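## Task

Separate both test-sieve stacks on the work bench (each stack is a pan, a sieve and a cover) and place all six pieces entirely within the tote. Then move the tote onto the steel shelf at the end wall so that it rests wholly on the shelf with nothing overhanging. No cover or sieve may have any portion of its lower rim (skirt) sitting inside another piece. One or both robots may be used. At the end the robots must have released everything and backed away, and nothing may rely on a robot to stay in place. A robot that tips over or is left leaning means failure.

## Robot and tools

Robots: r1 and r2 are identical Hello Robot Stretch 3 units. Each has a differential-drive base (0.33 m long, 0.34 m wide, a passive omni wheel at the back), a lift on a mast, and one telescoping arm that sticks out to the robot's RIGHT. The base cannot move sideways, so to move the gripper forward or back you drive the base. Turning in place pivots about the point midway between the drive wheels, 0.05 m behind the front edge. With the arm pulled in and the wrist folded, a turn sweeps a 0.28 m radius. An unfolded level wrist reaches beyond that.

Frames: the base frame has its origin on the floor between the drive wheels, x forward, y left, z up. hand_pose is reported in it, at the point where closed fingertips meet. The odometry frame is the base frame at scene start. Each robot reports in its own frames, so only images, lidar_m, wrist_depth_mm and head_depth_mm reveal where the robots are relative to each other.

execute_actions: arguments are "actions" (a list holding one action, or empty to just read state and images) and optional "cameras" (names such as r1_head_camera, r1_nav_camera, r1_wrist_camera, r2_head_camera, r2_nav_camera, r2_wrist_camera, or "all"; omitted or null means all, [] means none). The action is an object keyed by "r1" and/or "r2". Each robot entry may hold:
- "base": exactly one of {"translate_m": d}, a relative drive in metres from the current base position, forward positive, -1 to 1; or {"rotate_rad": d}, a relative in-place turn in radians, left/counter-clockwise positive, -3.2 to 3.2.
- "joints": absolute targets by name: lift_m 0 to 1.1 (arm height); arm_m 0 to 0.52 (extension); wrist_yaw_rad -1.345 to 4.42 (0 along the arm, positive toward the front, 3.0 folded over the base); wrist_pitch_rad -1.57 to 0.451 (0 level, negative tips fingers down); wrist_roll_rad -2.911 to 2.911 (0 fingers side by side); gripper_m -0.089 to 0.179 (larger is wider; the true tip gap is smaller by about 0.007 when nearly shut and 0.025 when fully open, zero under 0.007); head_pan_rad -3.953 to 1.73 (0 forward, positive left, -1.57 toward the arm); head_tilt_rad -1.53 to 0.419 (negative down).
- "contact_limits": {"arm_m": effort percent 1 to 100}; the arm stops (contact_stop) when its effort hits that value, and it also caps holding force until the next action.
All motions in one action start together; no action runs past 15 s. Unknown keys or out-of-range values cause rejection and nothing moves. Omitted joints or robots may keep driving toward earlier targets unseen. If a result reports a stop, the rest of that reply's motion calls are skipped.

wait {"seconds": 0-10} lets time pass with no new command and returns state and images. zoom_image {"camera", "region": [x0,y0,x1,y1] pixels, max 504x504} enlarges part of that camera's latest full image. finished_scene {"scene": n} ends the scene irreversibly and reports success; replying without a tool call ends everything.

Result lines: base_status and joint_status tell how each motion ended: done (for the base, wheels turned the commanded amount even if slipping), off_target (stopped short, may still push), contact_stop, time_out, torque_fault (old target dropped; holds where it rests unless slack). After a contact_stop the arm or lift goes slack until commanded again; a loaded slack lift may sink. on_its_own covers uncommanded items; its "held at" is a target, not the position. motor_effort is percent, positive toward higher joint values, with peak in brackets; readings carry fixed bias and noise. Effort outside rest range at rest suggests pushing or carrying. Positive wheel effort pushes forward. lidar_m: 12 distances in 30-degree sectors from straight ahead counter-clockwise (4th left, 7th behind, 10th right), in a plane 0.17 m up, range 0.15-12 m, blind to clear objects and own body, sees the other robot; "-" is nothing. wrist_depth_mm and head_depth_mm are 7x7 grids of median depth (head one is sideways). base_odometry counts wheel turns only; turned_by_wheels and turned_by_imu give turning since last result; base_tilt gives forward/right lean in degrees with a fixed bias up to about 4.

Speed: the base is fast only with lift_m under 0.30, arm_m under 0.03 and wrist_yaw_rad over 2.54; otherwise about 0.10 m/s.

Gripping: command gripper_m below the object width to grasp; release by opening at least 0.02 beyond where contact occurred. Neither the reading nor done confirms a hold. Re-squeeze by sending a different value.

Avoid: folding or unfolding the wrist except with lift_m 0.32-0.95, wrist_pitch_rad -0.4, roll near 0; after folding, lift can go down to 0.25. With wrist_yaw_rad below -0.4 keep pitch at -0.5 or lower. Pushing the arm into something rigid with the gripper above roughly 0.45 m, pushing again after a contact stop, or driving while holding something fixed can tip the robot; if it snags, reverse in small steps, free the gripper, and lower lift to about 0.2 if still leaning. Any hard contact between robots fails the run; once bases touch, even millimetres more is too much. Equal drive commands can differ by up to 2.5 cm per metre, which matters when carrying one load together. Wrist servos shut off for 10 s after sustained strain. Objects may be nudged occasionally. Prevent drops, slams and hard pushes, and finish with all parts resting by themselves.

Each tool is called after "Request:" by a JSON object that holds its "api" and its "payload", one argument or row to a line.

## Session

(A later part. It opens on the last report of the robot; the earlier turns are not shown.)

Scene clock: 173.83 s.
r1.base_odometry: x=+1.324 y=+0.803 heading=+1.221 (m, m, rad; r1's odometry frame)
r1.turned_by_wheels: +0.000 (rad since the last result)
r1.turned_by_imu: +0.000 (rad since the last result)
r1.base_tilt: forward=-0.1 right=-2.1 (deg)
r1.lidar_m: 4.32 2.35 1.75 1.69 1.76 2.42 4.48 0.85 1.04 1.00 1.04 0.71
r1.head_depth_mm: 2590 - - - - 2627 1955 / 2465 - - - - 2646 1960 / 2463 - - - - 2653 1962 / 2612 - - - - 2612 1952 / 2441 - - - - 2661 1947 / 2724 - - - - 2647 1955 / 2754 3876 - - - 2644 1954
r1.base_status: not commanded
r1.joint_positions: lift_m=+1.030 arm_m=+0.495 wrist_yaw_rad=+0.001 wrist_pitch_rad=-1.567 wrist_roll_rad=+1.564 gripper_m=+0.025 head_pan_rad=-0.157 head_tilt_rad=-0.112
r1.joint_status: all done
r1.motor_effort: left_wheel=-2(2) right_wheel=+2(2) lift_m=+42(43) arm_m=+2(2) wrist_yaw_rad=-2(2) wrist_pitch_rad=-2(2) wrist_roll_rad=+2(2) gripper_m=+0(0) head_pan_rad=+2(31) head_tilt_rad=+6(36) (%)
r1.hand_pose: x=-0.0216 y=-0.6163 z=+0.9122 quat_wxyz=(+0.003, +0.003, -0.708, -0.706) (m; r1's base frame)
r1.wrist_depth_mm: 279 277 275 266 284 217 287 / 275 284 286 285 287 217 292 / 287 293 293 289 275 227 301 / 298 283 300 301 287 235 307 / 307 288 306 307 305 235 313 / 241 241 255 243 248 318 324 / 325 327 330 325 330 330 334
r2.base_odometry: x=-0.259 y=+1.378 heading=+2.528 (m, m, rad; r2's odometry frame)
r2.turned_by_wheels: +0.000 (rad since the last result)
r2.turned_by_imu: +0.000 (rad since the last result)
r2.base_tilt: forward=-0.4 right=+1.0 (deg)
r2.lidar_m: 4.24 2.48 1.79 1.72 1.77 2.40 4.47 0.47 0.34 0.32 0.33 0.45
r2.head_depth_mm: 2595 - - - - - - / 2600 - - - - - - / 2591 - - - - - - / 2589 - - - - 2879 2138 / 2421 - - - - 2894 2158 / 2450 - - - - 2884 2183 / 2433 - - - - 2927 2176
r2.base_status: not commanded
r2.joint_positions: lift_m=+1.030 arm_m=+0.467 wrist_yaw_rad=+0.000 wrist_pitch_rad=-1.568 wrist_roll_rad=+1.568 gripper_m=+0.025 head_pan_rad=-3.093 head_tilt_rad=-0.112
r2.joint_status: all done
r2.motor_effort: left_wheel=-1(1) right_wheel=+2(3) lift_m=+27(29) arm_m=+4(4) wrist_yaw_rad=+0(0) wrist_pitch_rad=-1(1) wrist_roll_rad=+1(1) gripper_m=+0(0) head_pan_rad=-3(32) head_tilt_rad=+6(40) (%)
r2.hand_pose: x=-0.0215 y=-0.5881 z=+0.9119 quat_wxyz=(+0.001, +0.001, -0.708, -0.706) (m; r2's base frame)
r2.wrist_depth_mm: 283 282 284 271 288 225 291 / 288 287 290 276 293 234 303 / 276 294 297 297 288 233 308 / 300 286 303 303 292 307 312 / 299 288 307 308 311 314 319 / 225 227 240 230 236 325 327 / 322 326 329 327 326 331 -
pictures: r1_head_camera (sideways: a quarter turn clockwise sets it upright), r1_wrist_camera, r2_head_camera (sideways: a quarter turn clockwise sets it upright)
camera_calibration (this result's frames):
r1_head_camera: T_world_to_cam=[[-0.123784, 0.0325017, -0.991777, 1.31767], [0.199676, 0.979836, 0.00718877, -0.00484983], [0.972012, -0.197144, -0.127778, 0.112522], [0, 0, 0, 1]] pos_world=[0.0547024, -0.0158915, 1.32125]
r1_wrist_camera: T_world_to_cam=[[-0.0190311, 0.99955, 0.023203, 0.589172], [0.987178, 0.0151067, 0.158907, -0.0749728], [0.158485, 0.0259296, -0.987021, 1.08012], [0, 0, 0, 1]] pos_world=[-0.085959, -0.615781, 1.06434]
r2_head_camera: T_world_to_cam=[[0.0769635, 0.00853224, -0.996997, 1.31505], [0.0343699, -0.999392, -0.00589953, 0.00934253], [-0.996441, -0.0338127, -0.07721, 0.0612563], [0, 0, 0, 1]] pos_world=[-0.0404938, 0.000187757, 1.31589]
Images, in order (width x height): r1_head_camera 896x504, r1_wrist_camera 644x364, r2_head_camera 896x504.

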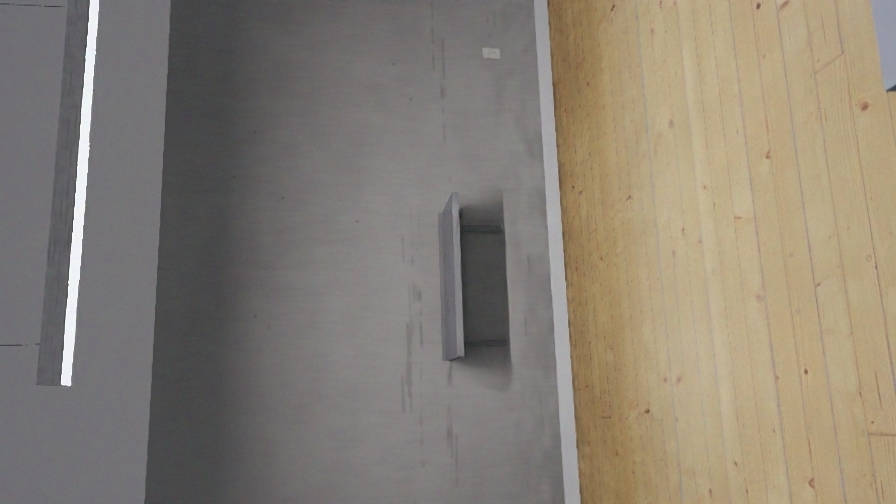

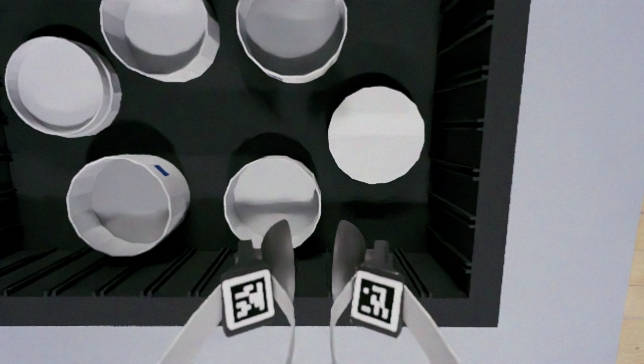

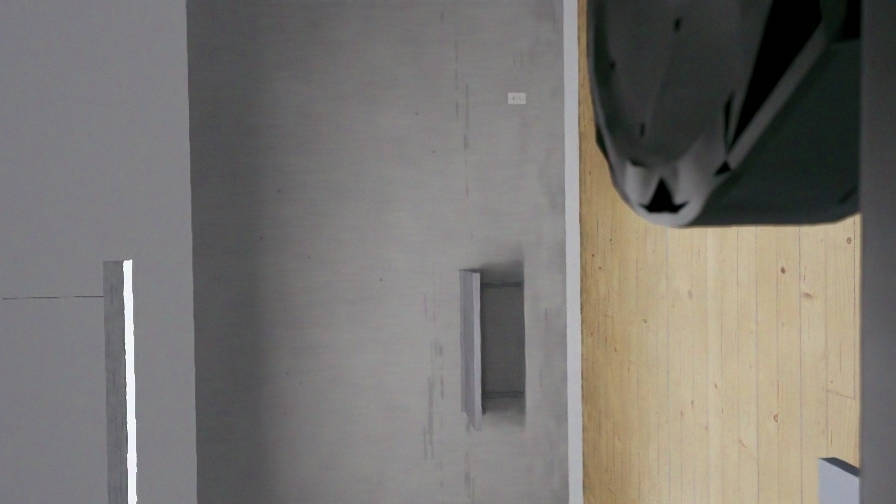

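Request:
{"api": "execute_actions", "payload": {
  "actions": [
    {"r2":{"joints":{"arm_m":0.345,"gripper_m":0.08,"head_pan_rad":-1.57,"head_tilt_rad":-0.65}},"r1":{"joints":{"arm_m":0.385,"gripper_m":0.08}}}
  ],
  "cameras": []
}}

Request:
{"api": "execute_actions", "payload": {
  "actions": [
    {"r2":{"joints":{"lift_m":0.945}},"r1":{"joints":{"lift_m":0.945}}}
  ],
  "cameras": ["r1_wrist_camera","r2_head_camera","r2_wrist_camera"]
}}

Scene clock: 177.63 s.
r1.base_odometry: x=+1.324 y=+0.803 heading=+1.221 (m, m, rad; r1's odometry frame)
r1.turned_by_wheels: +0.000 (rad since the last result)
r1.turned_by_imu: -0.001 (rad since the last result)
r1.base_tilt: forward=-0.2 right=-2.2 (deg)
r1.lidar_m: 4.31 2.35 1.75 1.69 1.76 2.44 4.47 0.84 1.04 1.00 1.04 0.71
r1.head_depth_mm: 2623 - - - - 2608 1958 / 2469 - - - - 2648 1950 / 2438 - - - - 2627 1968 / 2618 - - - - 2648 1950 / 2425 - - - - 2661 1963 / 2702 - - - - 2661 1957 / 2758 3815 - - - 2642 1967
r1.base_status: not commanded
r1.joint_positions: lift_m=+1.030 arm_m=+0.385 wrist_yaw_rad=+0.001 wrist_pitch_rad=-1.567 wrist_roll_rad=+1.564 gripper_m=+0.080 head_pan_rad=-0.157 head_tilt_rad=-0.112
r1.joint_status: all done
r1.motor_effort: left_wheel=-1(1) right_wheel=+2(1) lift_m=+43(43) arm_m=-2(3) wrist_yaw_rad=-2(2) wrist_pitch_rad=-2(2) wrist_roll_rad=+2(2) gripper_m=+0(83) head_pan_rad=+3(3) head_tilt_rad=+6(5) (%)
r1.hand_pose: x=-0.0216 y=-0.5068 z=+0.9122 quat_wxyz=(+0.003, +0.003, -0.708, -0.706) (m; r1's base frame)
r1.wrist_depth_mm: 276 266 282 279 284 287 - / 286 285 286 287 290 293 - / 294 293 273 291 298 299 - / 291 299 299 301 306 308 - / 301 301 306 306 314 315 - / 239 245 245 245 318 328 - / 327 326 327 326 329 - -
r2.base_odometry: x=-0.259 y=+1.378 heading=+2.528 (m, m, rad; r2's odometry frame)
r2.turned_by_wheels: +0.000 (rad since the last result)
r2.turned_by_imu: +0.001 (rad since the last result)
r2.base_tilt: forward=-0.5 right=+1.0 (deg)
r2.lidar_m: 4.25 2.47 1.79 1.71 1.77 2.39 4.48 0.47 0.34 0.32 0.33 0.45
r2.head_depth_mm: 2617 3012 2909 836 654 596 546 / - 3071 1091 841 654 598 534 / - - 939 884 661 598 534 / 2605 2931 - 821 648 599 536 / 2717 2965 2946 869 699 600 537 / 2662 2960 2989 900 720 601 537 / 2672 2966 2954 905 723 603 525
r2.base_status: not commanded
r2.joint_positions: lift_m=+1.030 arm_m=+0.345 wrist_yaw_rad=+0.000 wrist_pitch_rad=-1.568 wrist_roll_rad=+1.568 gripper_m=+0.080 head_pan_rad=-1.577 head_tilt_rad=-0.642
r2.joint_status: all done
r2.motor_effort: left_wheel=-1(1) right_wheel=+2(3) lift_m=+27(27) arm_m=-4(3) wrist_yaw_rad=+0(0) wrist_pitch_rad=-1(1) wrist_roll_rad=+1(1) gripper_m=+0(81) head_pan_rad=+2(30) head_tilt_rad=-5(38) (%)
r2.hand_pose: x=-0.0215 y=-0.4666 z=+0.9119 quat_wxyz=(+0.001, +0.001, -0.708, -0.706) (m; r2's base frame)
r2.wrist_depth_mm: 278 267 283 283 290 293 - / 283 274 291 292 296 300 - / 293 297 287 295 303 307 - / 284 298 294 307 309 311 - / 288 296 307 312 314 - - / 224 228 230 239 320 - - / 328 323 327 327 331 - -
pictures: none
No camera images: the call's "cameras" was empty. Leave "cameras" out to get every camera's image.

Scene clock: 179.23 s.
r1.base_odometry: x=+1.324 y=+0.803 heading=+1.221 (m, m, rad; r1's odometry frame)
r1.turned_by_wheels: +0.000 (rad since the last result)
r1.turned_by_imu: +0.000 (rad since the last result)
r1.base_tilt: forward=-0.3 right=-2.2 (deg)
r1.lidar_m: 4.31 2.34 1.75 1.69 1.76 2.42 4.47 0.85 1.03 1.00 1.04 0.71
r1.head_depth_mm: 2625 - - - - 2637 1941 / 2471 - - - - 2631 1942 / 2448 - - - - 2639 1965 / 2604 - - - - 2639 1960 / 2437 - - - - 2675 1947 / 2752 - - - - 2644 1951 / 2753 3788 - - - 2664 1962
r1.base_status: not commanded
r1.joint_positions: lift_m=+0.945 arm_m=+0.385 wrist_yaw_rad=+0.001 wrist_pitch_rad=-1.567 wrist_roll_rad=+1.564 gripper_m=+0.080 head_pan_rad=-0.157 head_tilt_rad=-0.112
r1.joint_status: all done
r1.motor_effort: left_wheel=-1(1) right_wheel=+2(2) lift_m=+32(34) arm_m=-2(3) wrist_yaw_rad=-2(1) wrist_pitch_rad=-2(2) wrist_roll_rad=+2(2) gripper_m=+1(1) head_pan_rad=+2(1) head_tilt_rad=+6(5) (%)
r1.hand_pose: x=-0.0216 y=-0.5068 z=+0.8276 quat_wxyz=(+0.003, +0.003, -0.708, -0.706) (m; r1's base frame)
r1.wrist_depth_mm: 184 185 203 123 206 206 207 / 205 206 190 126 209 211 213 / 211 209 191 130 214 215 217 / 214 212 196 133 221 222 224 / 219 220 222 136 225 225 - / 215 223 227 140 231 232 - / 185 180 180 143 240 238 -
r2.base_odometry: x=-0.259 y=+1.378 heading=+2.528 (m, m, rad; r2's odometry frame)
r2.turned_by_wheels: +0.000 (rad since the last result)
r2.turned_by_imu: +0.000 (rad since the last result)
r2.base_tilt: forward=-0.5 right=+1.1 (deg)
r2.lidar_m: 4.25 2.47 1.78 1.72 1.77 2.40 4.47 0.47 0.34 0.32 0.33 0.45
r2.head_depth_mm: 2779 2993 - 721 656 597 546 / 2667 750 938 817 654 597 535 / 1233 1819 - 831 660 599 534 / 1214 2923 3015 - 643 598 536 / 2721 2987 2920 867 699 598 536 / 2679 2954 2969 906 721 600 537 / 2698 2956 2948 901 720 602 526
r2.base_status: not commanded
r2.joint_positions: lift_m=+0.945 arm_m=+0.345 wrist_yaw_rad=+0.000 wrist_pitch_rad=-1.568 wrist_roll_rad=+1.568 gripper_m=+0.080 head_pan_rad=-1.577 head_tilt_rad=-0.642
r2.joint_status: all done
r2.motor_effort: left_wheel=-1(1) right_wheel=+3(3) lift_m=+11(24) arm_m=-4(4) wrist_yaw_rad=+0(1) wrist_pitch_rad=-1(1) wrist_roll_rad=+1(1) gripper_m=+2(1) head_pan_rad=+2(2) head_tilt_rad=-5(4) (%)
r2.hand_pose: x=-0.0215 y=-0.4666 z=+0.8279 quat_wxyz=(+0.001, +0.001, -0.708, -0.706) (m; r2's base frame)
r2.wrist_depth_mm: 187 188 208 126 210 211 960 / 207 210 210 129 213 216 987 / 212 211 203 214 219 219 - / 215 207 206 219 225 225 - / 220 220 224 153 228 231 - / 204 210 209 167 235 235 - / 159 160 159 148 239 242 -
pictures: r1_wrist_camera, r2_head_camera (sideways: a quarter turn clockwise sets it upright), r2_wrist_camera
camera_calibration (this result's frames):
r1_wrist_camera: T_world_to_cam=[[-0.0190311, 0.99955, 0.023203, 0.481689], [0.987178, 0.0151068, 0.158907, -0.0631767], [0.158485, 0.0259296, -0.987021, 0.993737], [0, 0, 0, 1]] pos_world=[-0.085959, -0.506285, 0.979701]
r2_head_camera: T_world_to_cam=[[-0.00113615, 0.570206, -0.821501, 1.08641], [0.999798, -0.015845, -0.0123808, 0.0118849], [-0.0200763, -0.821349, -0.570073, 0.696725], [0, 0, 0, 1]] pos_world=[0.00333953, -0.0470343, 1.28982]
r2_wrist_camera: T_world_to_cam=[[-0.0161773, 0.999693, 0.0187877, 0.445313], [0.992348, 0.0137524, 0.122703, -0.030728], [0.122407, 0.0206289, -0.992266, 1.00162], [0, 0, 0, 1]] pos_world=[-0.0849083, -0.465416, 0.989273]
Images, in order (width x height): r1_wrist_camera 644x364, r2_head_camera 896x504, r2_wrist_camera 644x364.

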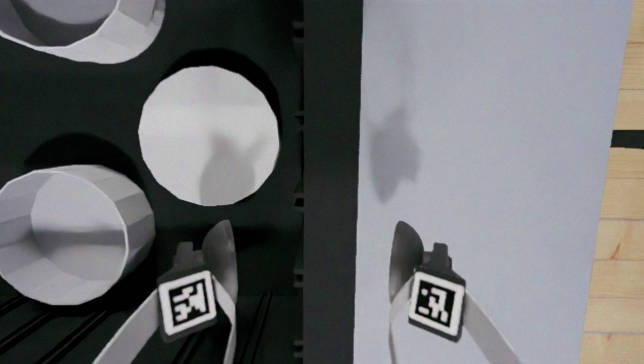

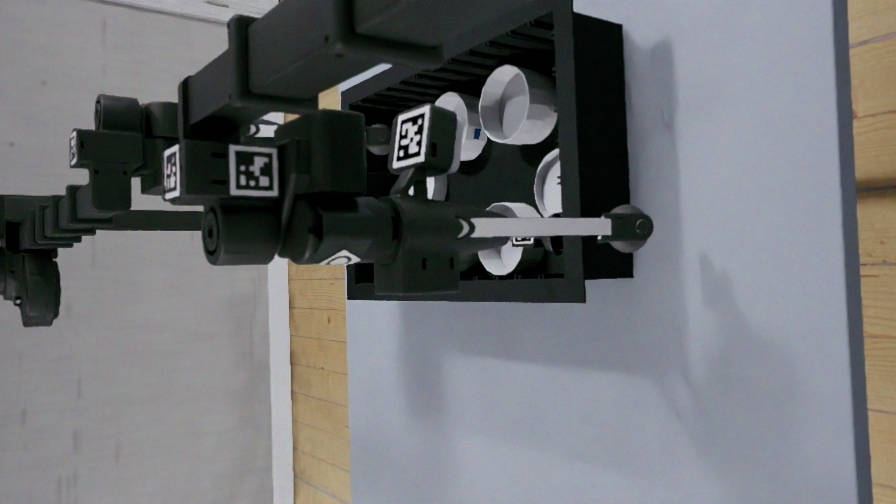

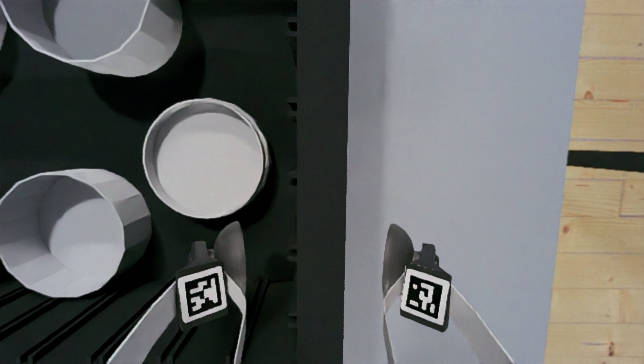

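Request:
{"api": "execute_actions", "payload": {
  "actions": [
    {"r2":{"joints":{"gripper_m":-0.04}},"r1":{"joints":{"gripper_m":-0.04}}}
  ],
  "cameras": ["r1_wrist_camera"]
}}

Request:
{"api": "execute_actions", "payload": {
  "actions": [
    {"r2":{"joints":{"lift_m":0.985}},"r1":{"joints":{"lift_m":0.985}}}
  ],
  "cameras": ["r1_wrist_camera","r2_head_camera","r2_wrist_camera"]
}}

Scene clock: 181.70 s.
r1.base_odometry: x=+1.324 y=+0.803 heading=+1.221 (m, m, rad; r1's odometry frame)
r1.turned_by_wheels: +0.000 (rad since the last result)
r1.turned_by_imu: -0.001 (rad since the last result)
r1.base_tilt: forward=-0.2 right=-2.2 (deg)
r1.lidar_m: 4.32 2.35 1.75 1.69 1.76 2.42 4.48 0.85 1.04 1.00 1.04 0.71
r1.head_depth_mm: 2635 - - - - 2622 1946 / 2468 - - - - 2656 1962 / 2460 - - - - 2646 1946 / 2585 - - - - 2653 1943 / 2442 - - - - 2652 1965 / 2758 - - - - 2671 1961 / 2768 3852 - - - 2658 1958
r1.base_status: not commanded
r1.joint_positions: lift_m=+0.945 arm_m=+0.385 wrist_yaw_rad=+0.001 wrist_pitch_rad=-1.572 wrist_roll_rad=+1.564 gripper_m=-0.039 head_pan_rad=-0.157 head_tilt_rad=-0.112
r1.joint_status: all done
r1.motor_effort: left_wheel=+0(2) right_wheel=+1(3) lift_m=+35(36) arm_m=-1(2) wrist_yaw_rad=-2(2) wrist_pitch_rad=+1(2) wrist_roll_rad=+2(2) gripper_m=-27(100) head_pan_rad=+3(2) head_tilt_rad=+6(6) (%)
r1.hand_pose: x=-0.0216 y=-0.5054 z=+0.8276 quat_wxyz=(+0.003, +0.003, -0.706, -0.708) (m; r1's base frame)
r1.wrist_depth_mm: 183 187 202 123 205 206 209 / 204 205 204 126 211 212 213 / 210 191 190 129 216 216 218 / 213 212 194 132 220 222 224 / 218 218 222 135 225 227 - / 215 224 226 138 232 232 - / 184 185 176 142 239 240 -
r2.base_odometry: x=-0.259 y=+1.378 heading=+2.528 (m, m, rad; r2's odometry frame)
r2.turned_by_wheels: +0.000 (rad since the last result)
r2.turned_by_imu: +0.001 (rad since the last result)
r2.base_tilt: forward=-0.6 right=+1.0 (deg)
r2.lidar_m: 4.25 2.47 1.79 1.72 1.77 2.41 4.46 0.47 0.34 0.32 0.33 0.45
r2.head_depth_mm: 2710 2954 - 722 657 597 546 / 2660 752 934 818 653 596 535 / 1216 1814 - 832 660 598 534 / 1214 2949 3058 - 658 598 535 / 2674 2922 2952 868 698 600 537 / 2701 2931 2970 899 721 603 537 / 2674 2957 2954 901 723 600 526
r2.base_status: not commanded
r2.joint_positions: lift_m=+0.945 arm_m=+0.345 wrist_yaw_rad=+0.001 wrist_pitch_rad=-1.564 wrist_roll_rad=+1.568 gripper_m=-0.039 head_pan_rad=-1.577 head_tilt_rad=-0.642
r2.joint_status: all done
r2.motor_effort: left_wheel=-1(1) right_wheel=+1(2) lift_m=+13(13) arm_m=-4(4) wrist_yaw_rad=-1(1) wrist_pitch_rad=-3(6) wrist_roll_rad=+1(1) gripper_m=-27(100) head_pan_rad=+3(2) head_tilt_rad=-5(5) (%)
r2.hand_pose: x=-0.0216 y=-0.4677 z=+0.8277 quat_wxyz=(+0.002, +0.001, -0.709, -0.705) (m; r2's base frame)
r2.wrist_depth_mm: 186 187 205 126 211 211 941 / 209 209 210 128 214 215 927 / 214 212 203 131 219 219 994 / 214 206 207 134 224 224 - / 219 220 223 137 227 228 - / 203 210 226 140 234 234 - / 158 161 162 147 238 239 -
pictures: r1_wrist_camera
camera_calibration (this result's frames):
r1_wrist_camera: T_world_to_cam=[[-0.019029, 0.999417, 0.0283303, 0.475996], [0.987179, 0.0142895, 0.158976, -0.0636653], [0.158478, 0.0309922, -0.986876, 0.996138], [0, 0, 0, 1]] pos_world=[-0.0859597, -0.505682, 0.979701]
Images, in order (width x height): r1_wrist_camera 644x364.

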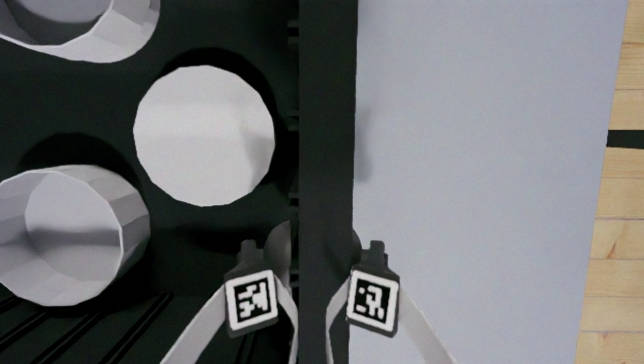

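Scene clock: 182.87 s.
r1.base_odometry: x=+1.324 y=+0.803 heading=+1.221 (m, m, rad; r1's odometry frame)
r1.turned_by_wheels: +0.000 (rad since the last result)
r1.turned_by_imu: +0.000 (rad since the last result)
r1.base_tilt: forward=-0.1 right=-2.4 (deg)
r1.lidar_m: 4.30 2.35 1.75 1.69 1.75 2.42 4.47 0.84 1.03 1.00 1.04 0.71
r1.head_depth_mm: 2608 - - - - 2636 1954 / 2470 - - - - 2626 1946 / 2454 - - - - 2639 1945 / 2595 - - - - 2676 1946 / 2469 - - - - 2634 1944 / 2756 - - - - 2655 1964 / 2747 3795 - - - 2669 1952
r1.base_status: not commanded
r1.joint_positions: lift_m=+0.985 arm_m=+0.385 wrist_yaw_rad=+0.001 wrist_pitch_rad=-1.572 wrist_roll_rad=+1.564 gripper_m=-0.032 head_pan_rad=-0.157 head_tilt_rad=-0.112
r1.joint_status: all done
r1.on_its_own: gripper_m is held at -0.033, not at your -0.040, by its stall guard, which is still easing
r1.motor_effort: left_wheel=+0(1) right_wheel=+0(1) lift_m=+49(54) arm_m=-2(2) wrist_yaw_rad=-2(2) wrist_pitch_rad=+1(1) wrist_roll_rad=+2(2) gripper_m=-23(26) head_pan_rad=+2(2) head_tilt_rad=+6(6) (%)
r1.hand_pose: x=-0.0216 y=-0.5054 z=+0.8671 quat_wxyz=(+0.003, +0.003, -0.706, -0.708) (m; r1's base frame)
r1.wrist_depth_mm: 184 187 202 124 243 245 950 / 205 207 206 127 249 248 938 / 212 192 190 130 254 255 - / 211 213 194 133 262 262 - / 217 218 223 136 268 271 - / 213 223 225 138 276 274 - / 184 185 177 142 282 285 -
r2.base_odometry: x=-0.259 y=+1.378 heading=+2.528 (m, m, rad; r2's odometry frame)
r2.turned_by_wheels: +0.000 (rad since the last result)
r2.turned_by_imu: +0.000 (rad since the last result)
r2.base_tilt: forward=-0.6 right=+1.0 (deg)
r2.lidar_m: 4.24 2.47 1.79 1.71 1.78 2.40 4.47 0.47 0.34 0.32 0.33 0.45
r2.head_depth_mm: 2759 - 1902 721 629 597 544 / 2612 - 901 753 637 598 535 / 695 - - 798 633 597 536 / 2681 2902 - 747 659 597 536 / 2678 2969 2968 870 718 599 537 / 2646 2930 2973 902 720 599 537 / 2662 2960 2935 903 724 603 528
r2.base_status: not commanded
r2.joint_positions: lift_m=+0.984 arm_m=+0.345 wrist_yaw_rad=+0.001 wrist_pitch_rad=-1.564 wrist_roll_rad=+1.568 gripper_m=-0.032 head_pan_rad=-1.577 head_tilt_rad=-0.642
r2.joint_status: all done
r2.on_its_own: gripper_m is held at -0.034, not at your -0.040, by its stall guard, which is still easing
r2.motor_effort: left_wheel=+0(1) right_wheel=+1(1) lift_m=+29(30) arm_m=-2(3) wrist_yaw_rad=+0(0) wrist_pitch_rad=-3(3) wrist_roll_rad=+1(1) gripper_m=-24(26) head_pan_rad=+2(3) head_tilt_rad=-5(5) (%)
r2.hand_pose: x=-0.0216 y=-0.4676 z=+0.8667 quat_wxyz=(+0.002, +0.001, -0.709, -0.705) (m; r2's base frame)
r2.wrist_depth_mm: 185 185 205 125 248 247 984 / 207 208 209 127 251 255 988 / 214 211 203 131 257 258 - / 215 207 208 133 262 265 - / 220 221 225 137 265 271 - / 201 208 228 139 277 277 - / 157 160 162 146 281 286 -
pictures: r1_wrist_camera, r2_head_camera (sideways: a quarter turn clockwise sets it upright), r2_wrist_camera
camera_calibration (this result's frames):
r1_wrist_camera: T_world_to_cam=[[-0.0190284, 0.999417, 0.0283303, 0.474873], [0.987179, 0.014289, 0.158976, -0.0699586], [0.158479, 0.0309921, -0.986876, 1.0352], [0, 0, 0, 1]] pos_world=[-0.0859597, -0.50568, 1.01929]
r2_head_camera: T_world_to_cam=[[-0.00113622, 0.570206, -0.821501, 1.08641], [0.999798, -0.0158449, -0.0123808, 0.0118849], [-0.0200762, -0.821349, -0.570073, 0.696725], [0, 0, 0, 1]] pos_world=[0.00333954, -0.0470343, 1.28982]
r2_wrist_camera: T_world_to_cam=[[-0.0166483, 0.999753, 0.0147082, 0.449127], [0.992341, 0.0147205, 0.122647, -0.0349681], [0.1224, 0.0166375, -0.992341, 1.03838], [0, 0, 0, 1]] pos_world=[-0.0849198, -0.465778, 1.02811]
Images, in order (width x height): r1_wrist_camera 644x364, r2_head_camera 896x504, r2_wrist_camera 644x364.

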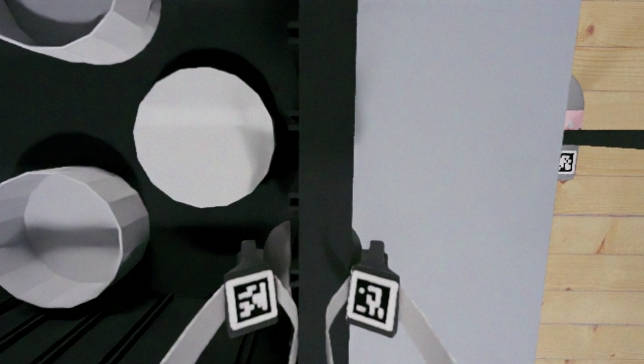

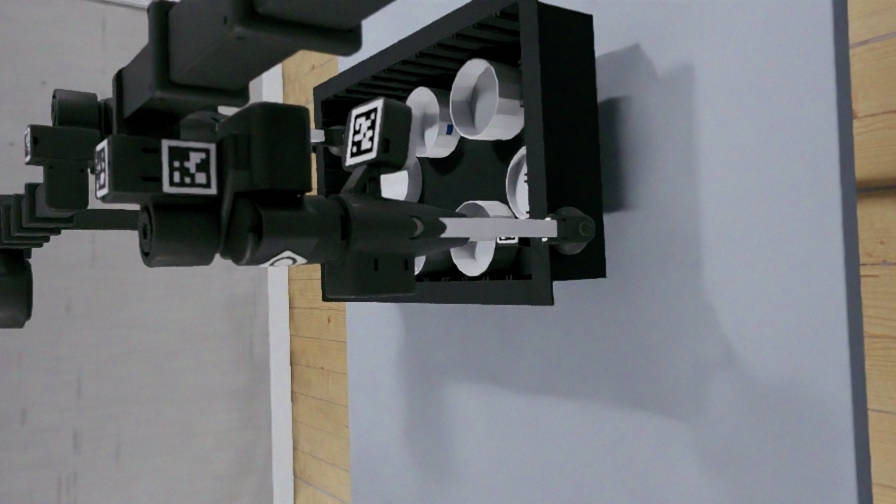

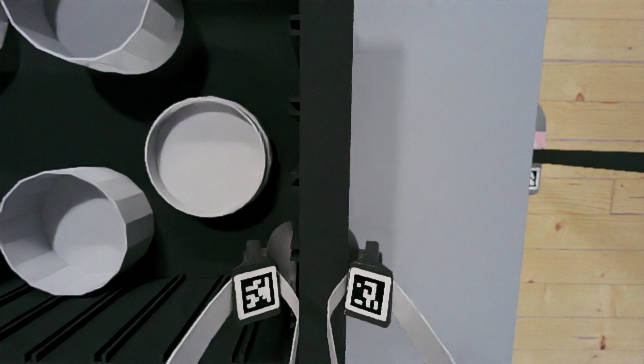

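Request:
{"api": "execute_actions", "payload": {
  "actions": [
    {"r2":{"base":{"translate_m":-1}},"r1":{"base":{"translate_m":1}}}
  ],
  "cameras": ["r1_wrist_camera","r2_wrist_camera"]
}}

Scene clock: 194.30 s.
r1.base_odometry: x=+1.667 y=+1.742 heading=+1.221 (m, m, rad; r1's odometry frame)
r1.turned_by_wheels: +0.000 (rad since the last result)
r1.turned_by_imu: -0.010 (rad since the last result)
r1.base_tilt: forward=-0.2 right=-2.2 (deg)
r1.lidar_m: 3.32 2.38 1.72 1.65 1.75 2.40 1.81 0.50 0.50 1.37 3.23 3.46
r1.head_depth_mm: 2719 3315 3442 3599 3581 2644 1953 / 2775 3257 3342 3452 3458 2635 1950 / 2770 3216 3280 3368 3462 2647 1954 / 2759 3125 3170 3251 3319 2670 1941 / 2801 3107 3146 3206 3319 2678 1952 / 2789 3018 3034 3130 3212 2634 1967 / 2747 2944 3011 3096 3184 2635 1980
r1.base_status: done
r1.joint_positions: lift_m=+0.985 arm_m=+0.385 wrist_yaw_rad=+0.001 wrist_pitch_rad=-1.535 wrist_roll_rad=+1.564 gripper_m=-0.023 head_pan_rad=-0.157 head_tilt_rad=-0.112
r1.joint_status: not commanded
r1.on_its_own: gripper_m is held at -0.024, not at your -0.040, by its stall guard, which is not easing now
r1.motor_effort: left_wheel=-1(4) right_wheel=+3(4) lift_m=+48(48) arm_m=-1(1) wrist_yaw_rad=-2(2) wrist_pitch_rad=-20(20) wrist_roll_rad=+2(2) gripper_m=-21(24) head_pan_rad=+2(2) head_tilt_rad=+6(6) (%)
r1.hand_pose: x=-0.0216 y=-0.5149 z=+0.8664 quat_wxyz=(+0.003, +0.003, -0.719, -0.695) (m; r1's base frame)
r1.wrist_depth_mm: 194 192 208 126 926 904 889 / 215 212 211 130 937 - 937 / 221 219 197 133 - - 952 / 223 219 201 136 - - - / 226 227 227 138 - - - / 218 230 232 141 - - - / 187 186 177 146 - - -
r2.base_odometry: x=+0.559 y=+0.803 heading=+2.528 (m, m, rad; r2's odometry frame)
r2.turned_by_wheels: +0.000 (rad since the last result)
r2.turned_by_imu: +0.002 (rad since the last result)
r2.base_tilt: forward=-0.5 right=+1.0 (deg)
r2.lidar_m: 1.24 2.45 1.77 1.70 1.75 2.38 3.48 3.59 3.15 0.98 0.36 0.47
r2.head_depth_mm: 2748 - 2710 722 640 1453 1253 / 2617 - 908 782 637 1466 1261 / 708 - - 805 647 1470 1256 / 2681 2972 - 736 1175 1461 1259 / 2707 2980 2970 2126 1716 1470 1261 / 2665 2936 2921 902 764 1374 1240 / 2680 2939 2938 899 719 600 548
r2.base_status: done
r2.joint_positions: lift_m=+0.984 arm_m=+0.345 wrist_yaw_rad=+0.001 wrist_pitch_rad=-1.532 wrist_roll_rad=+1.568 gripper_m=-0.024 head_pan_rad=-1.577 head_tilt_rad=-0.642
r2.joint_status: not commanded
r2.on_its_own: gripper_m is held at -0.024, not at your -0.040, by its stall guard, which is not easing now
r2.motor_effort: left_wheel=-1(3) right_wheel=+4(6) lift_m=+29(29) arm_m=-4(4) wrist_yaw_rad=-1(0) wrist_pitch_rad=-19(19) wrist_roll_rad=+1(1) gripper_m=-22(23) head_pan_rad=+2(2) head_tilt_rad=-5(5) (%)
r2.hand_pose: x=-0.0216 y=-0.4758 z=+0.8661 quat_wxyz=(+0.002, +0.001, -0.720, -0.694) (m; r2's base frame)
r2.wrist_depth_mm: 194 195 210 131 974 981 962 / 217 217 216 213 987 976 - / 223 222 209 220 - - 997 / 226 224 214 224 - - - / 229 230 230 142 - - - / 205 216 234 145 - - - / 157 161 157 154 - - -
pictures: r1_wrist_camera, r2_wrist_camera
camera_calibration (this result's frames):
r1_wrist_camera: T_world_to_cam=[[-0.0190537, 0.999782, -0.00859015, 0.516541], [0.987171, 0.0201743, 0.158389, -0.0661799], [0.158528, -0.00546203, -0.987339, 1.0164], [0, 0, 0, 1]] pos_world=[-0.085955, -0.509542, 1.01845]
r2_wrist_camera: T_world_to_cam=[[-0.0172602, 0.999707, -0.016971, 0.484671], [0.992328, 0.0192062, 0.122135, -0.0321954], [0.122425, -0.0147327, -0.992368, 1.02303], [0, 0, 0, 1]] pos_world=[-0.0849313, -0.468839, 1.02738]
Images, in order (width x height): r1_wrist_camera 644x364, r2_wrist_camera 644x364.

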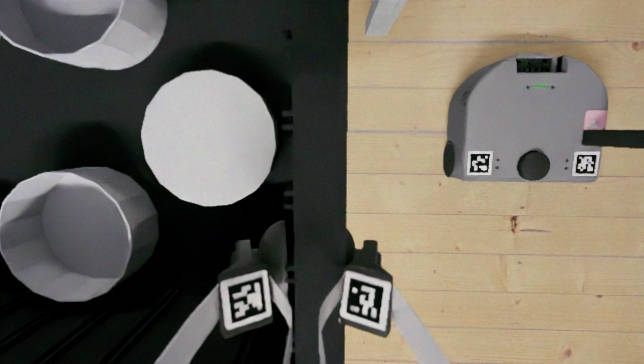

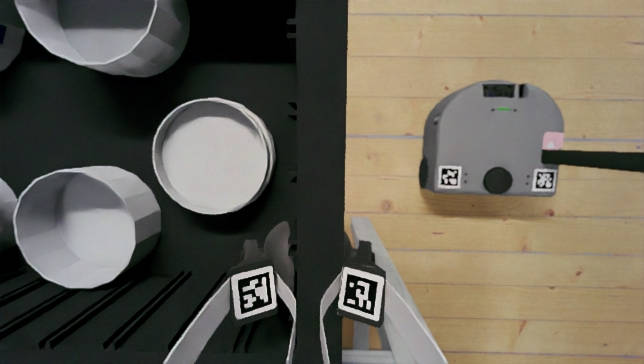

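Request:
{"api": "execute_actions", "payload": {
  "actions": [
    {"r2":{"joints":{"arm_m":0.37},"base":{"translate_m":-1}},"r1":{"base":{"translate_m":1}}}
  ],
  "cameras": ["r1_head_camera","r2_wrist_camera"]
}}

Scene clock: 205.90 s.
r1.base_odometry: x=+2.010 y=+2.682 heading=+1.221 (m, m, rad; r1's odometry frame)
r1.turned_by_wheels: +0.000 (rad since the last result)
r1.turned_by_imu: -0.010 (rad since the last result)
r1.base_tilt: forward=-0.2 right=-2.2 (deg)
r1.lidar_m: 2.31 2.40 1.75 1.67 1.73 2.38 1.40 1.40 3.24 1.38 3.23 2.40
r1.head_depth_mm: 2292 2347 2423 2437 2524 2571 1954 / 2228 2270 2364 2400 2447 2522 1945 / 2184 2255 2296 2349 2399 2452 1956 / 2141 2181 2248 2290 2331 2406 1943 / 2107 2143 2177 2250 2281 2327 1959 / 2050 2119 2147 2171 2231 2304 1960 / 2007 2044 2078 2144 2189 2228 1967
r1.base_status: done
r1.joint_positions: lift_m=+0.985 arm_m=+0.385 wrist_yaw_rad=+0.001 wrist_pitch_rad=-1.549 wrist_roll_rad=+1.564 gripper_m=-0.023 head_pan_rad=-0.157 head_tilt_rad=-0.112
r1.joint_status: not commanded
r1.on_its_own: gripper_m is held at -0.024, not at your -0.040, by its stall guard, which is not easing now
r1.motor_effort: left_wheel=+0(6) right_wheel=+1(7) lift_m=+49(49) arm_m=-2(2) wrist_yaw_rad=-2(1) wrist_pitch_rad=-12(20) wrist_roll_rad=+2(2) gripper_m=-21(21) head_pan_rad=+3(3) head_tilt_rad=+5(6) (%)
r1.hand_pose: x=-0.0216 y=-0.5113 z=+0.8666 quat_wxyz=(+0.003, +0.003, -0.714, -0.700) (m; r1's base frame)
r1.wrist_depth_mm: 191 191 207 126 942 909 951 / 212 211 210 129 938 - 940 / 217 215 194 132 - - 964 / 221 219 199 135 - - - / 227 225 227 138 - - - / 218 228 231 141 - - - / 187 187 177 156 - - -
r2.base_odometry: x=+1.377 y=+0.227 heading=+2.528 (m, m, rad; r2's odometry frame)
r2.turned_by_wheels: +0.000 (rad since the last result)
r2.turned_by_imu: +0.002 (rad since the last result)
r2.base_tilt: forward=-0.5 right=+1.0 (deg)
r2.lidar_m: 1.30 2.43 1.75 1.68 1.74 2.36 2.50 2.58 3.21 1.37 3.14 1.20
r2.head_depth_mm: 2734 - 2631 734 1643 1461 1256 / 2636 - 940 776 666 1463 1266 / 729 - 929 801 663 1463 1264 / 2649 3026 - 756 1613 1470 1257 / 2674 2975 2931 2139 1760 1473 1258 / 2637 2936 2951 2208 1749 1483 1255 / 2660 2922 2954 2205 1756 1461 1268
r2.base_status: done
r2.joint_positions: lift_m=+0.984 arm_m=+0.370 wrist_yaw_rad=+0.001 wrist_pitch_rad=-1.546 wrist_roll_rad=+1.568 gripper_m=-0.024 head_pan_rad=-1.577 head_tilt_rad=-0.642
r2.joint_status: all done
r2.on_its_own: gripper_m is held at -0.024, not at your -0.040, by its stall guard, which is not easing now
r2.motor_effort: left_wheel=+0(4) right_wheel=+2(7) lift_m=+29(29) arm_m=+3(5) wrist_yaw_rad=-1(1) wrist_pitch_rad=-11(19) wrist_roll_rad=+1(1) gripper_m=-21(21) head_pan_rad=+3(2) head_tilt_rad=-5(5) (%)
r2.hand_pose: x=-0.0216 y=-0.4966 z=+0.8663 quat_wxyz=(+0.002, +0.001, -0.715, -0.699) (m; r2's base frame)
r2.wrist_depth_mm: 193 193 212 130 938 966 959 / 215 215 214 132 - 967 997 / 221 219 209 136 - - - / 223 223 214 143 - - - / 227 230 231 142 - - - / 205 209 230 145 - - - / 157 161 162 150 - - -
pictures: r1_head_camera (sideways: a quarter turn clockwise sets it upright), r2_wrist_camera
camera_calibration (this result's frames):
r1_head_camera: T_world_to_cam=[[-0.123503, 0.0324448, -0.991814, 1.31772], [0.19958, 0.979855, 0.00720149, -0.0048658], [0.972067, -0.197057, -0.12749, 0.112147], [0, 0, 0, 1]] pos_world=[0.0546984, -0.015886, 1.32127]
r2_wrist_camera: T_world_to_cam=[[-0.01725, 0.999848, -0.00257277, 0.493132], [0.99233, 0.0174352, 0.122383, -0.0329134], [0.122409, -0.000441928, -0.99248, 1.03015], [0, 0, 0, 1]] pos_world=[-0.0849326, -0.492028, 1.0277]
Images, in order (width x height): r1_head_camera 896x504, r2_wrist_camera 644x364.

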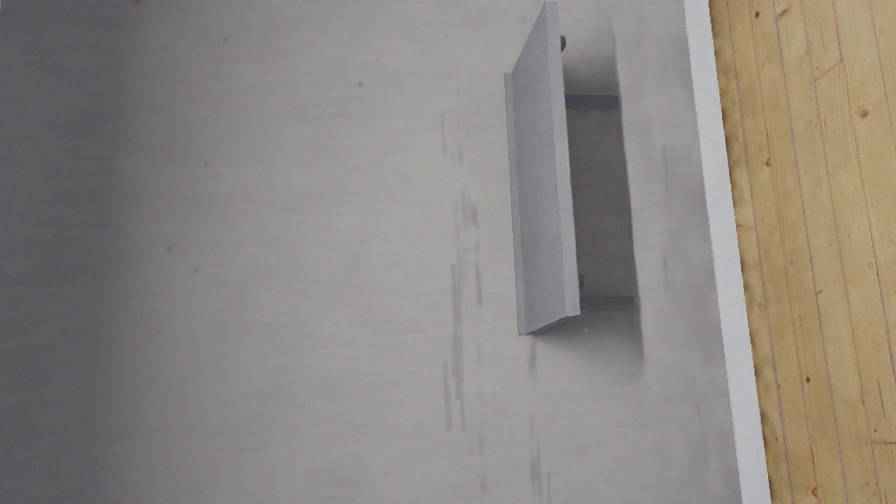

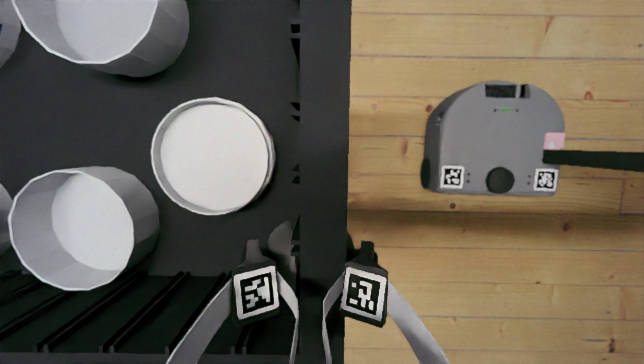

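Request:
{"api": "execute_actions", "payload": {
  "actions": [
    {"r2":{"joints":{"arm_m":0.39,"lift_m":1.025},"base":{"translate_m":-1}},"r1":{"joints":{"lift_m":1.025,"head_pan_rad":-0.4,"head_tilt_rad":-0.4},"base":{"translate_m":1}}}
  ],
  "cameras": ["r1_head_camera"]
}}

Request:
{"api": "execute_actions", "payload": {
  "actions": [
    {"r2":{"joints":{"arm_m":0.408},"base":{"translate_m":-0.95}},"r1":{"joints":{"head_pan_rad":-1.3,"head_tilt_rad":-0.65},"base":{"translate_m":0.95}}}
  ],
  "cameras": ["r1_head_camera","r1_wrist_camera"]
}}

Scene clock: 218.37 s.
r1.base_odometry: x=+2.353 y=+3.621 heading=+1.221 (m, m, rad; r1's odometry frame)
r1.turned_by_wheels: +0.000 (rad since the last result)
r1.turned_by_imu: -0.009 (rad since the last result)
r1.base_tilt: forward=-0.2 right=-2.2 (deg)
r1.lidar_m: 1.31 1.35 1.76 1.69 1.74 2.36 2.38 2.56 3.22 1.39 1.87 1.36
r1.head_depth_mm: 1414 1520 1661 1335 2012 1763 1444 / 1347 1449 1577 1338 1871 1755 1440 / 1282 1376 1478 1329 1759 1760 1432 / 1227 1318 1407 1328 1638 1722 1441 / 1175 1252 1347 1323 1078 1662 1444 / 1124 1198 1284 1321 1450 1597 1437 / 1086 1153 1226 1308 1400 1506 1450
r1.base_status: done
r1.joint_positions: lift_m=+1.025 arm_m=+0.385 wrist_yaw_rad=+0.001 wrist_pitch_rad=-1.564 wrist_roll_rad=+1.564 gripper_m=-0.023 head_pan_rad=-0.393 head_tilt_rad=-0.395
r1.joint_status: all done
r1.on_its_own: gripper_m is held at -0.024, not at your -0.040, by its stall guard, which is not easing now
r1.motor_effort: left_wheel=+2(8) right_wheel=-1(3) lift_m=+48(50) arm_m=-2(2) wrist_yaw_rad=-2(2) wrist_pitch_rad=-4(12) wrist_roll_rad=+2(2) gripper_m=-20(21) head_pan_rad=-2(14) head_tilt_rad=-3(24) (%)
r1.hand_pose: x=-0.0216 y=-0.5074 z=+0.9070 quat_wxyz=(+0.003, +0.003, -0.709, -0.705) (m; r1's base frame)
r1.wrist_depth_mm: 189 188 205 126 - - - / 210 209 208 129 - - - / 216 214 193 132 - - - / 217 215 200 135 - - - / 222 225 225 138 - - - / 218 227 232 141 - - - / 188 187 178 146 - - -
r2.base_odometry: x=+2.195 y=-0.348 heading=+2.528 (m, m, rad; r2's odometry frame)
r2.turned_by_wheels: +0.000 (rad since the last result)
r2.turned_by_imu: +0.001 (rad since the last result)
r2.base_tilt: forward=-0.5 right=+0.9 (deg)
r2.lidar_m: 2.18 2.40 1.74 1.67 1.72 1.56 1.50 1.55 2.09 1.39 3.19 2.38
r2.head_depth_mm: 2680 3102 2912 663 1710 1464 1256 / 736 3063 873 705 1704 1456 1257 / - - 923 761 1668 1467 1262 / 2686 - - 673 1664 1467 1257 / 2727 3003 2987 2134 1769 1464 1257 / 2738 3023 2938 2195 1777 1474 1260 / 2693 2952 2942 2210 1762 1472 1272
r2.base_status: done
r2.joint_positions: lift_m=+1.024 arm_m=+0.390 wrist_yaw_rad=+0.001 wrist_pitch_rad=-1.562 wrist_roll_rad=+1.568 gripper_m=-0.024 head_pan_rad=-1.577 head_tilt_rad=-0.642
r2.joint_status: all done
r2.on_its_own: gripper_m is held at -0.024, not at your -0.040, by its stall guard, which is not easing now
r2.motor_effort: left_wheel=+0(4) right_wheel=+1(7) lift_m=+29(29) arm_m=+5(7) wrist_yaw_rad=-1(1) wrist_pitch_rad=-4(12) wrist_roll_rad=+1(1) gripper_m=-19(19) head_pan_rad=+2(3) head_tilt_rad=-5(4) (%)
r2.hand_pose: x=-0.0216 y=-0.5126 z=+0.9066 quat_wxyz=(+0.002, +0.001, -0.710, -0.704) (m; r2's base frame)
r2.wrist_depth_mm: 190 191 210 130 - - - / 212 212 214 133 - - - / 216 215 208 136 - - - / 219 211 213 139 - - - / 223 224 229 142 - - - / 203 209 224 145 - - - / 157 159 161 149 - - -
pictures: r1_head_camera (sideways: a quarter turn clockwise sets it upright)
camera_calibration (this result's frames):
r1_head_camera: T_world_to_cam=[[-0.363495, 0.164388, -0.916977, 1.2214], [0.423136, 0.906051, -0.00530446, 0.0100522], [0.829956, -0.389935, -0.398904, 0.466267], [0, 0, 0, 1]] pos_world=[0.0527396, -0.0280783, 1.30605]
Images, in order (width x height): r1_head_camera 896x504.

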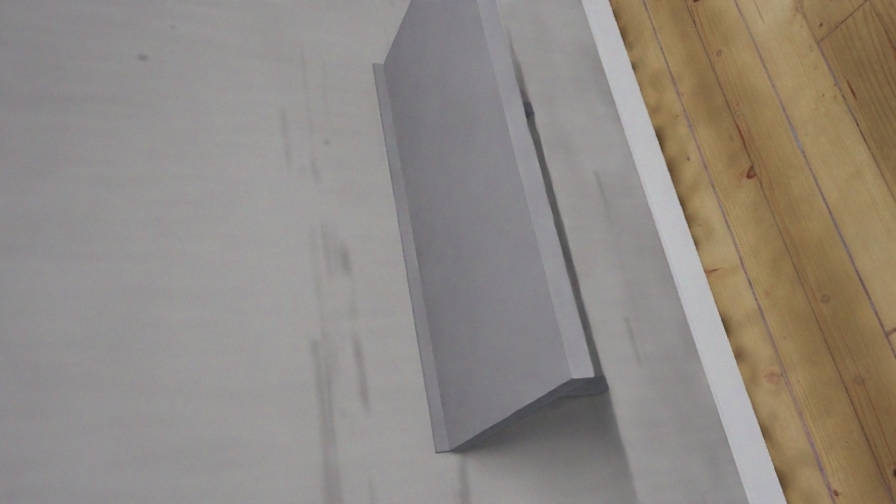

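Scene clock: 229.00 s.
r1.base_odometry: x=+2.678 y=+4.514 heading=+1.221 (m, m, rad; r1's odometry frame)
r1.turned_by_wheels: +0.000 (rad since the last result)
r1.turned_by_imu: -0.006 (rad since the last result)
r1.base_tilt: forward=+0.1 right=-2.0 (deg)
r1.lidar_m: 0.35 0.36 0.49 1.30 1.76 2.38 3.35 3.48 3.22 1.40 0.51 0.37
r1.head_depth_mm: 2487 - 865 735 667 619 532 / 2599 2842 817 732 665 589 510 / 2534 2883 1112 781 681 587 509 / 1475 1647 1108 855 695 588 508 / 1031 1117 1063 852 695 585 506 / 794 844 901 843 693 584 506 / 646 680 714 749 690 582 515
r1.base_status: done
r1.joint_positions: lift_m=+1.025 arm_m=+0.385 wrist_yaw_rad=+0.001 wrist_pitch_rad=-1.578 wrist_roll_rad=+1.564 gripper_m=-0.023 head_pan_rad=-1.293 head_tilt_rad=-0.642
r1.joint_status: all done
r1.on_its_own: gripper_m is held at -0.024, not at your -0.040, by its stall guard, which is not easing now
r1.motor_effort: left_wheel=+3(8) right_wheel=-3(3) lift_m=+48(48) arm_m=+0(1) wrist_yaw_rad=-1(2) wrist_pitch_rad=+4(6) wrist_roll_rad=+2(2) gripper_m=-20(22) head_pan_rad=-3(29) head_tilt_rad=-5(27) (%)
r1.hand_pose: x=-0.0216 y=-0.5036 z=+0.9073 quat_wxyz=(+0.003, +0.003, -0.704, -0.710) (m; r1's base frame)
r1.wrist_depth_mm: 187 186 204 125 - - - / 207 209 208 129 - - - / 214 212 192 132 296 298 299 / 216 209 198 135 303 304 309 / 222 223 224 139 308 313 312 / 218 225 229 141 314 319 322 / 188 186 176 146 327 329 331
r2.base_odometry: x=+2.972 y=-0.895 heading=+2.528 (m, m, rad; r2's odometry frame)
r2.turned_by_wheels: +0.000 (rad since the last result)
r2.turned_by_imu: +0.000 (rad since the last result)
r2.base_tilt: forward=-0.6 right=+1.0 (deg)
r2.lidar_m: 3.11 2.38 1.72 1.65 0.81 0.58 0.55 0.57 0.77 1.39 3.22 3.27
r2.head_depth_mm: 1535 1752 1187 664 694 596 524 / 780 2074 881 717 696 597 534 / - - 892 734 779 1428 1267 / 2670 - - 689 1681 1467 1261 / 2748 3019 2936 2118 1760 1474 1265 / 2741 2985 2941 2206 1772 1470 1263 / 2730 3026 2938 2216 1755 1475 1265
r2.base_status: done
r2.joint_positions: lift_m=+1.024 arm_m=+0.408 wrist_yaw_rad=+0.001 wrist_pitch_rad=-1.579 wrist_roll_rad=+1.568 gripper_m=-0.024 head_pan_rad=-1.577 head_tilt_rad=-0.642
r2.joint_status: all done
r2.on_its_own: gripper_m is held at -0.024, not at your -0.040, by its stall guard, which is not easing now
r2.motor_effort: left_wheel=+1(3) right_wheel=-2(9) lift_m=+29(29) arm_m=+7(9) wrist_yaw_rad=-1(1) wrist_pitch_rad=+5(6) wrist_roll_rad=+1(1) gripper_m=-20(21) head_pan_rad=+2(3) head_tilt_rad=-5(5) (%)
r2.hand_pose: x=-0.0216 y=-0.5261 z=+0.9071 quat_wxyz=(+0.002, +0.001, -0.704, -0.710) (m; r2's base frame)
r2.wrist_depth_mm: 188 190 208 132 286 289 - / 209 212 215 134 293 298 - / 215 215 206 137 299 302 - / 216 211 210 139 - - - / 220 223 227 142 - - - / 202 215 229 144 - - - / 161 160 155 148 - - -
pictures: r1_head_camera (sideways: a quarter turn clockwise sets it upright), r1_wrist_camera
camera_calibration (this result's frames):
r1_head_camera: T_world_to_cam=[[-0.155296, 0.590649, -0.791844, 1.05695], [0.972046, 0.234252, -0.0159053, 0.0205016], [0.176096, -0.772178, -0.610517, 0.74559], [0, 0, 0, 1]] pos_world=[0.012916, -0.0533596, 1.29246]
r1_wrist_camera: T_world_to_cam=[[-0.0190235, 0.999216, 0.0347138, 0.466007], [0.987181, 0.0132686, 0.159055, -0.0769544], [0.15847, 0.0372946, -0.986659, 1.07776], [0, 0, 0, 1]] pos_world=[-0.0859605, -0.504816, 1.05945]
Images, in order (width x height): r1_head_camera 896x504, r1_wrist_camera 644x364.

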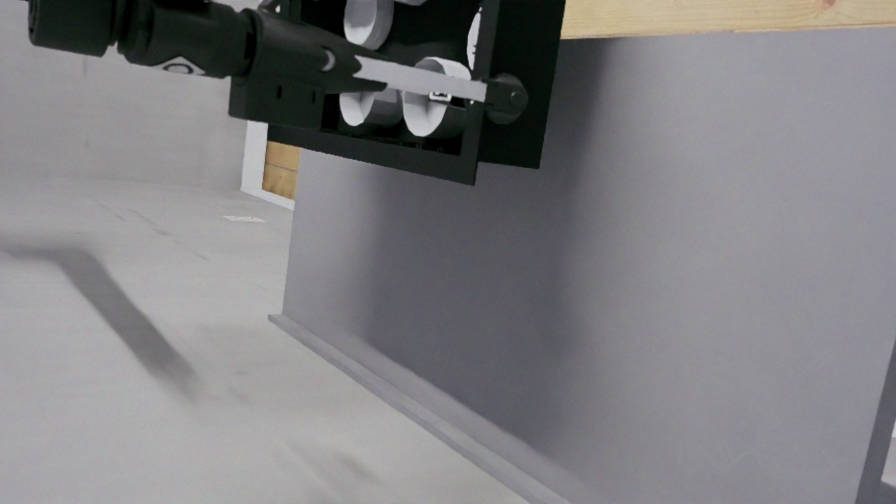

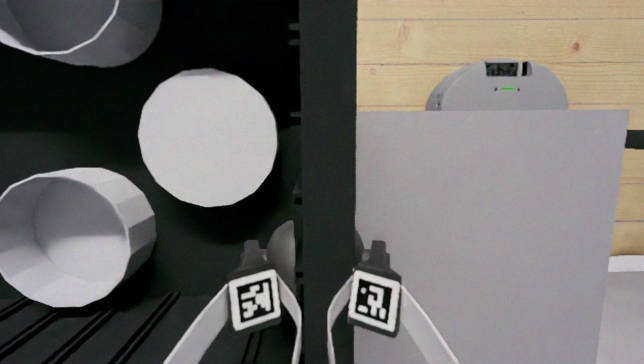

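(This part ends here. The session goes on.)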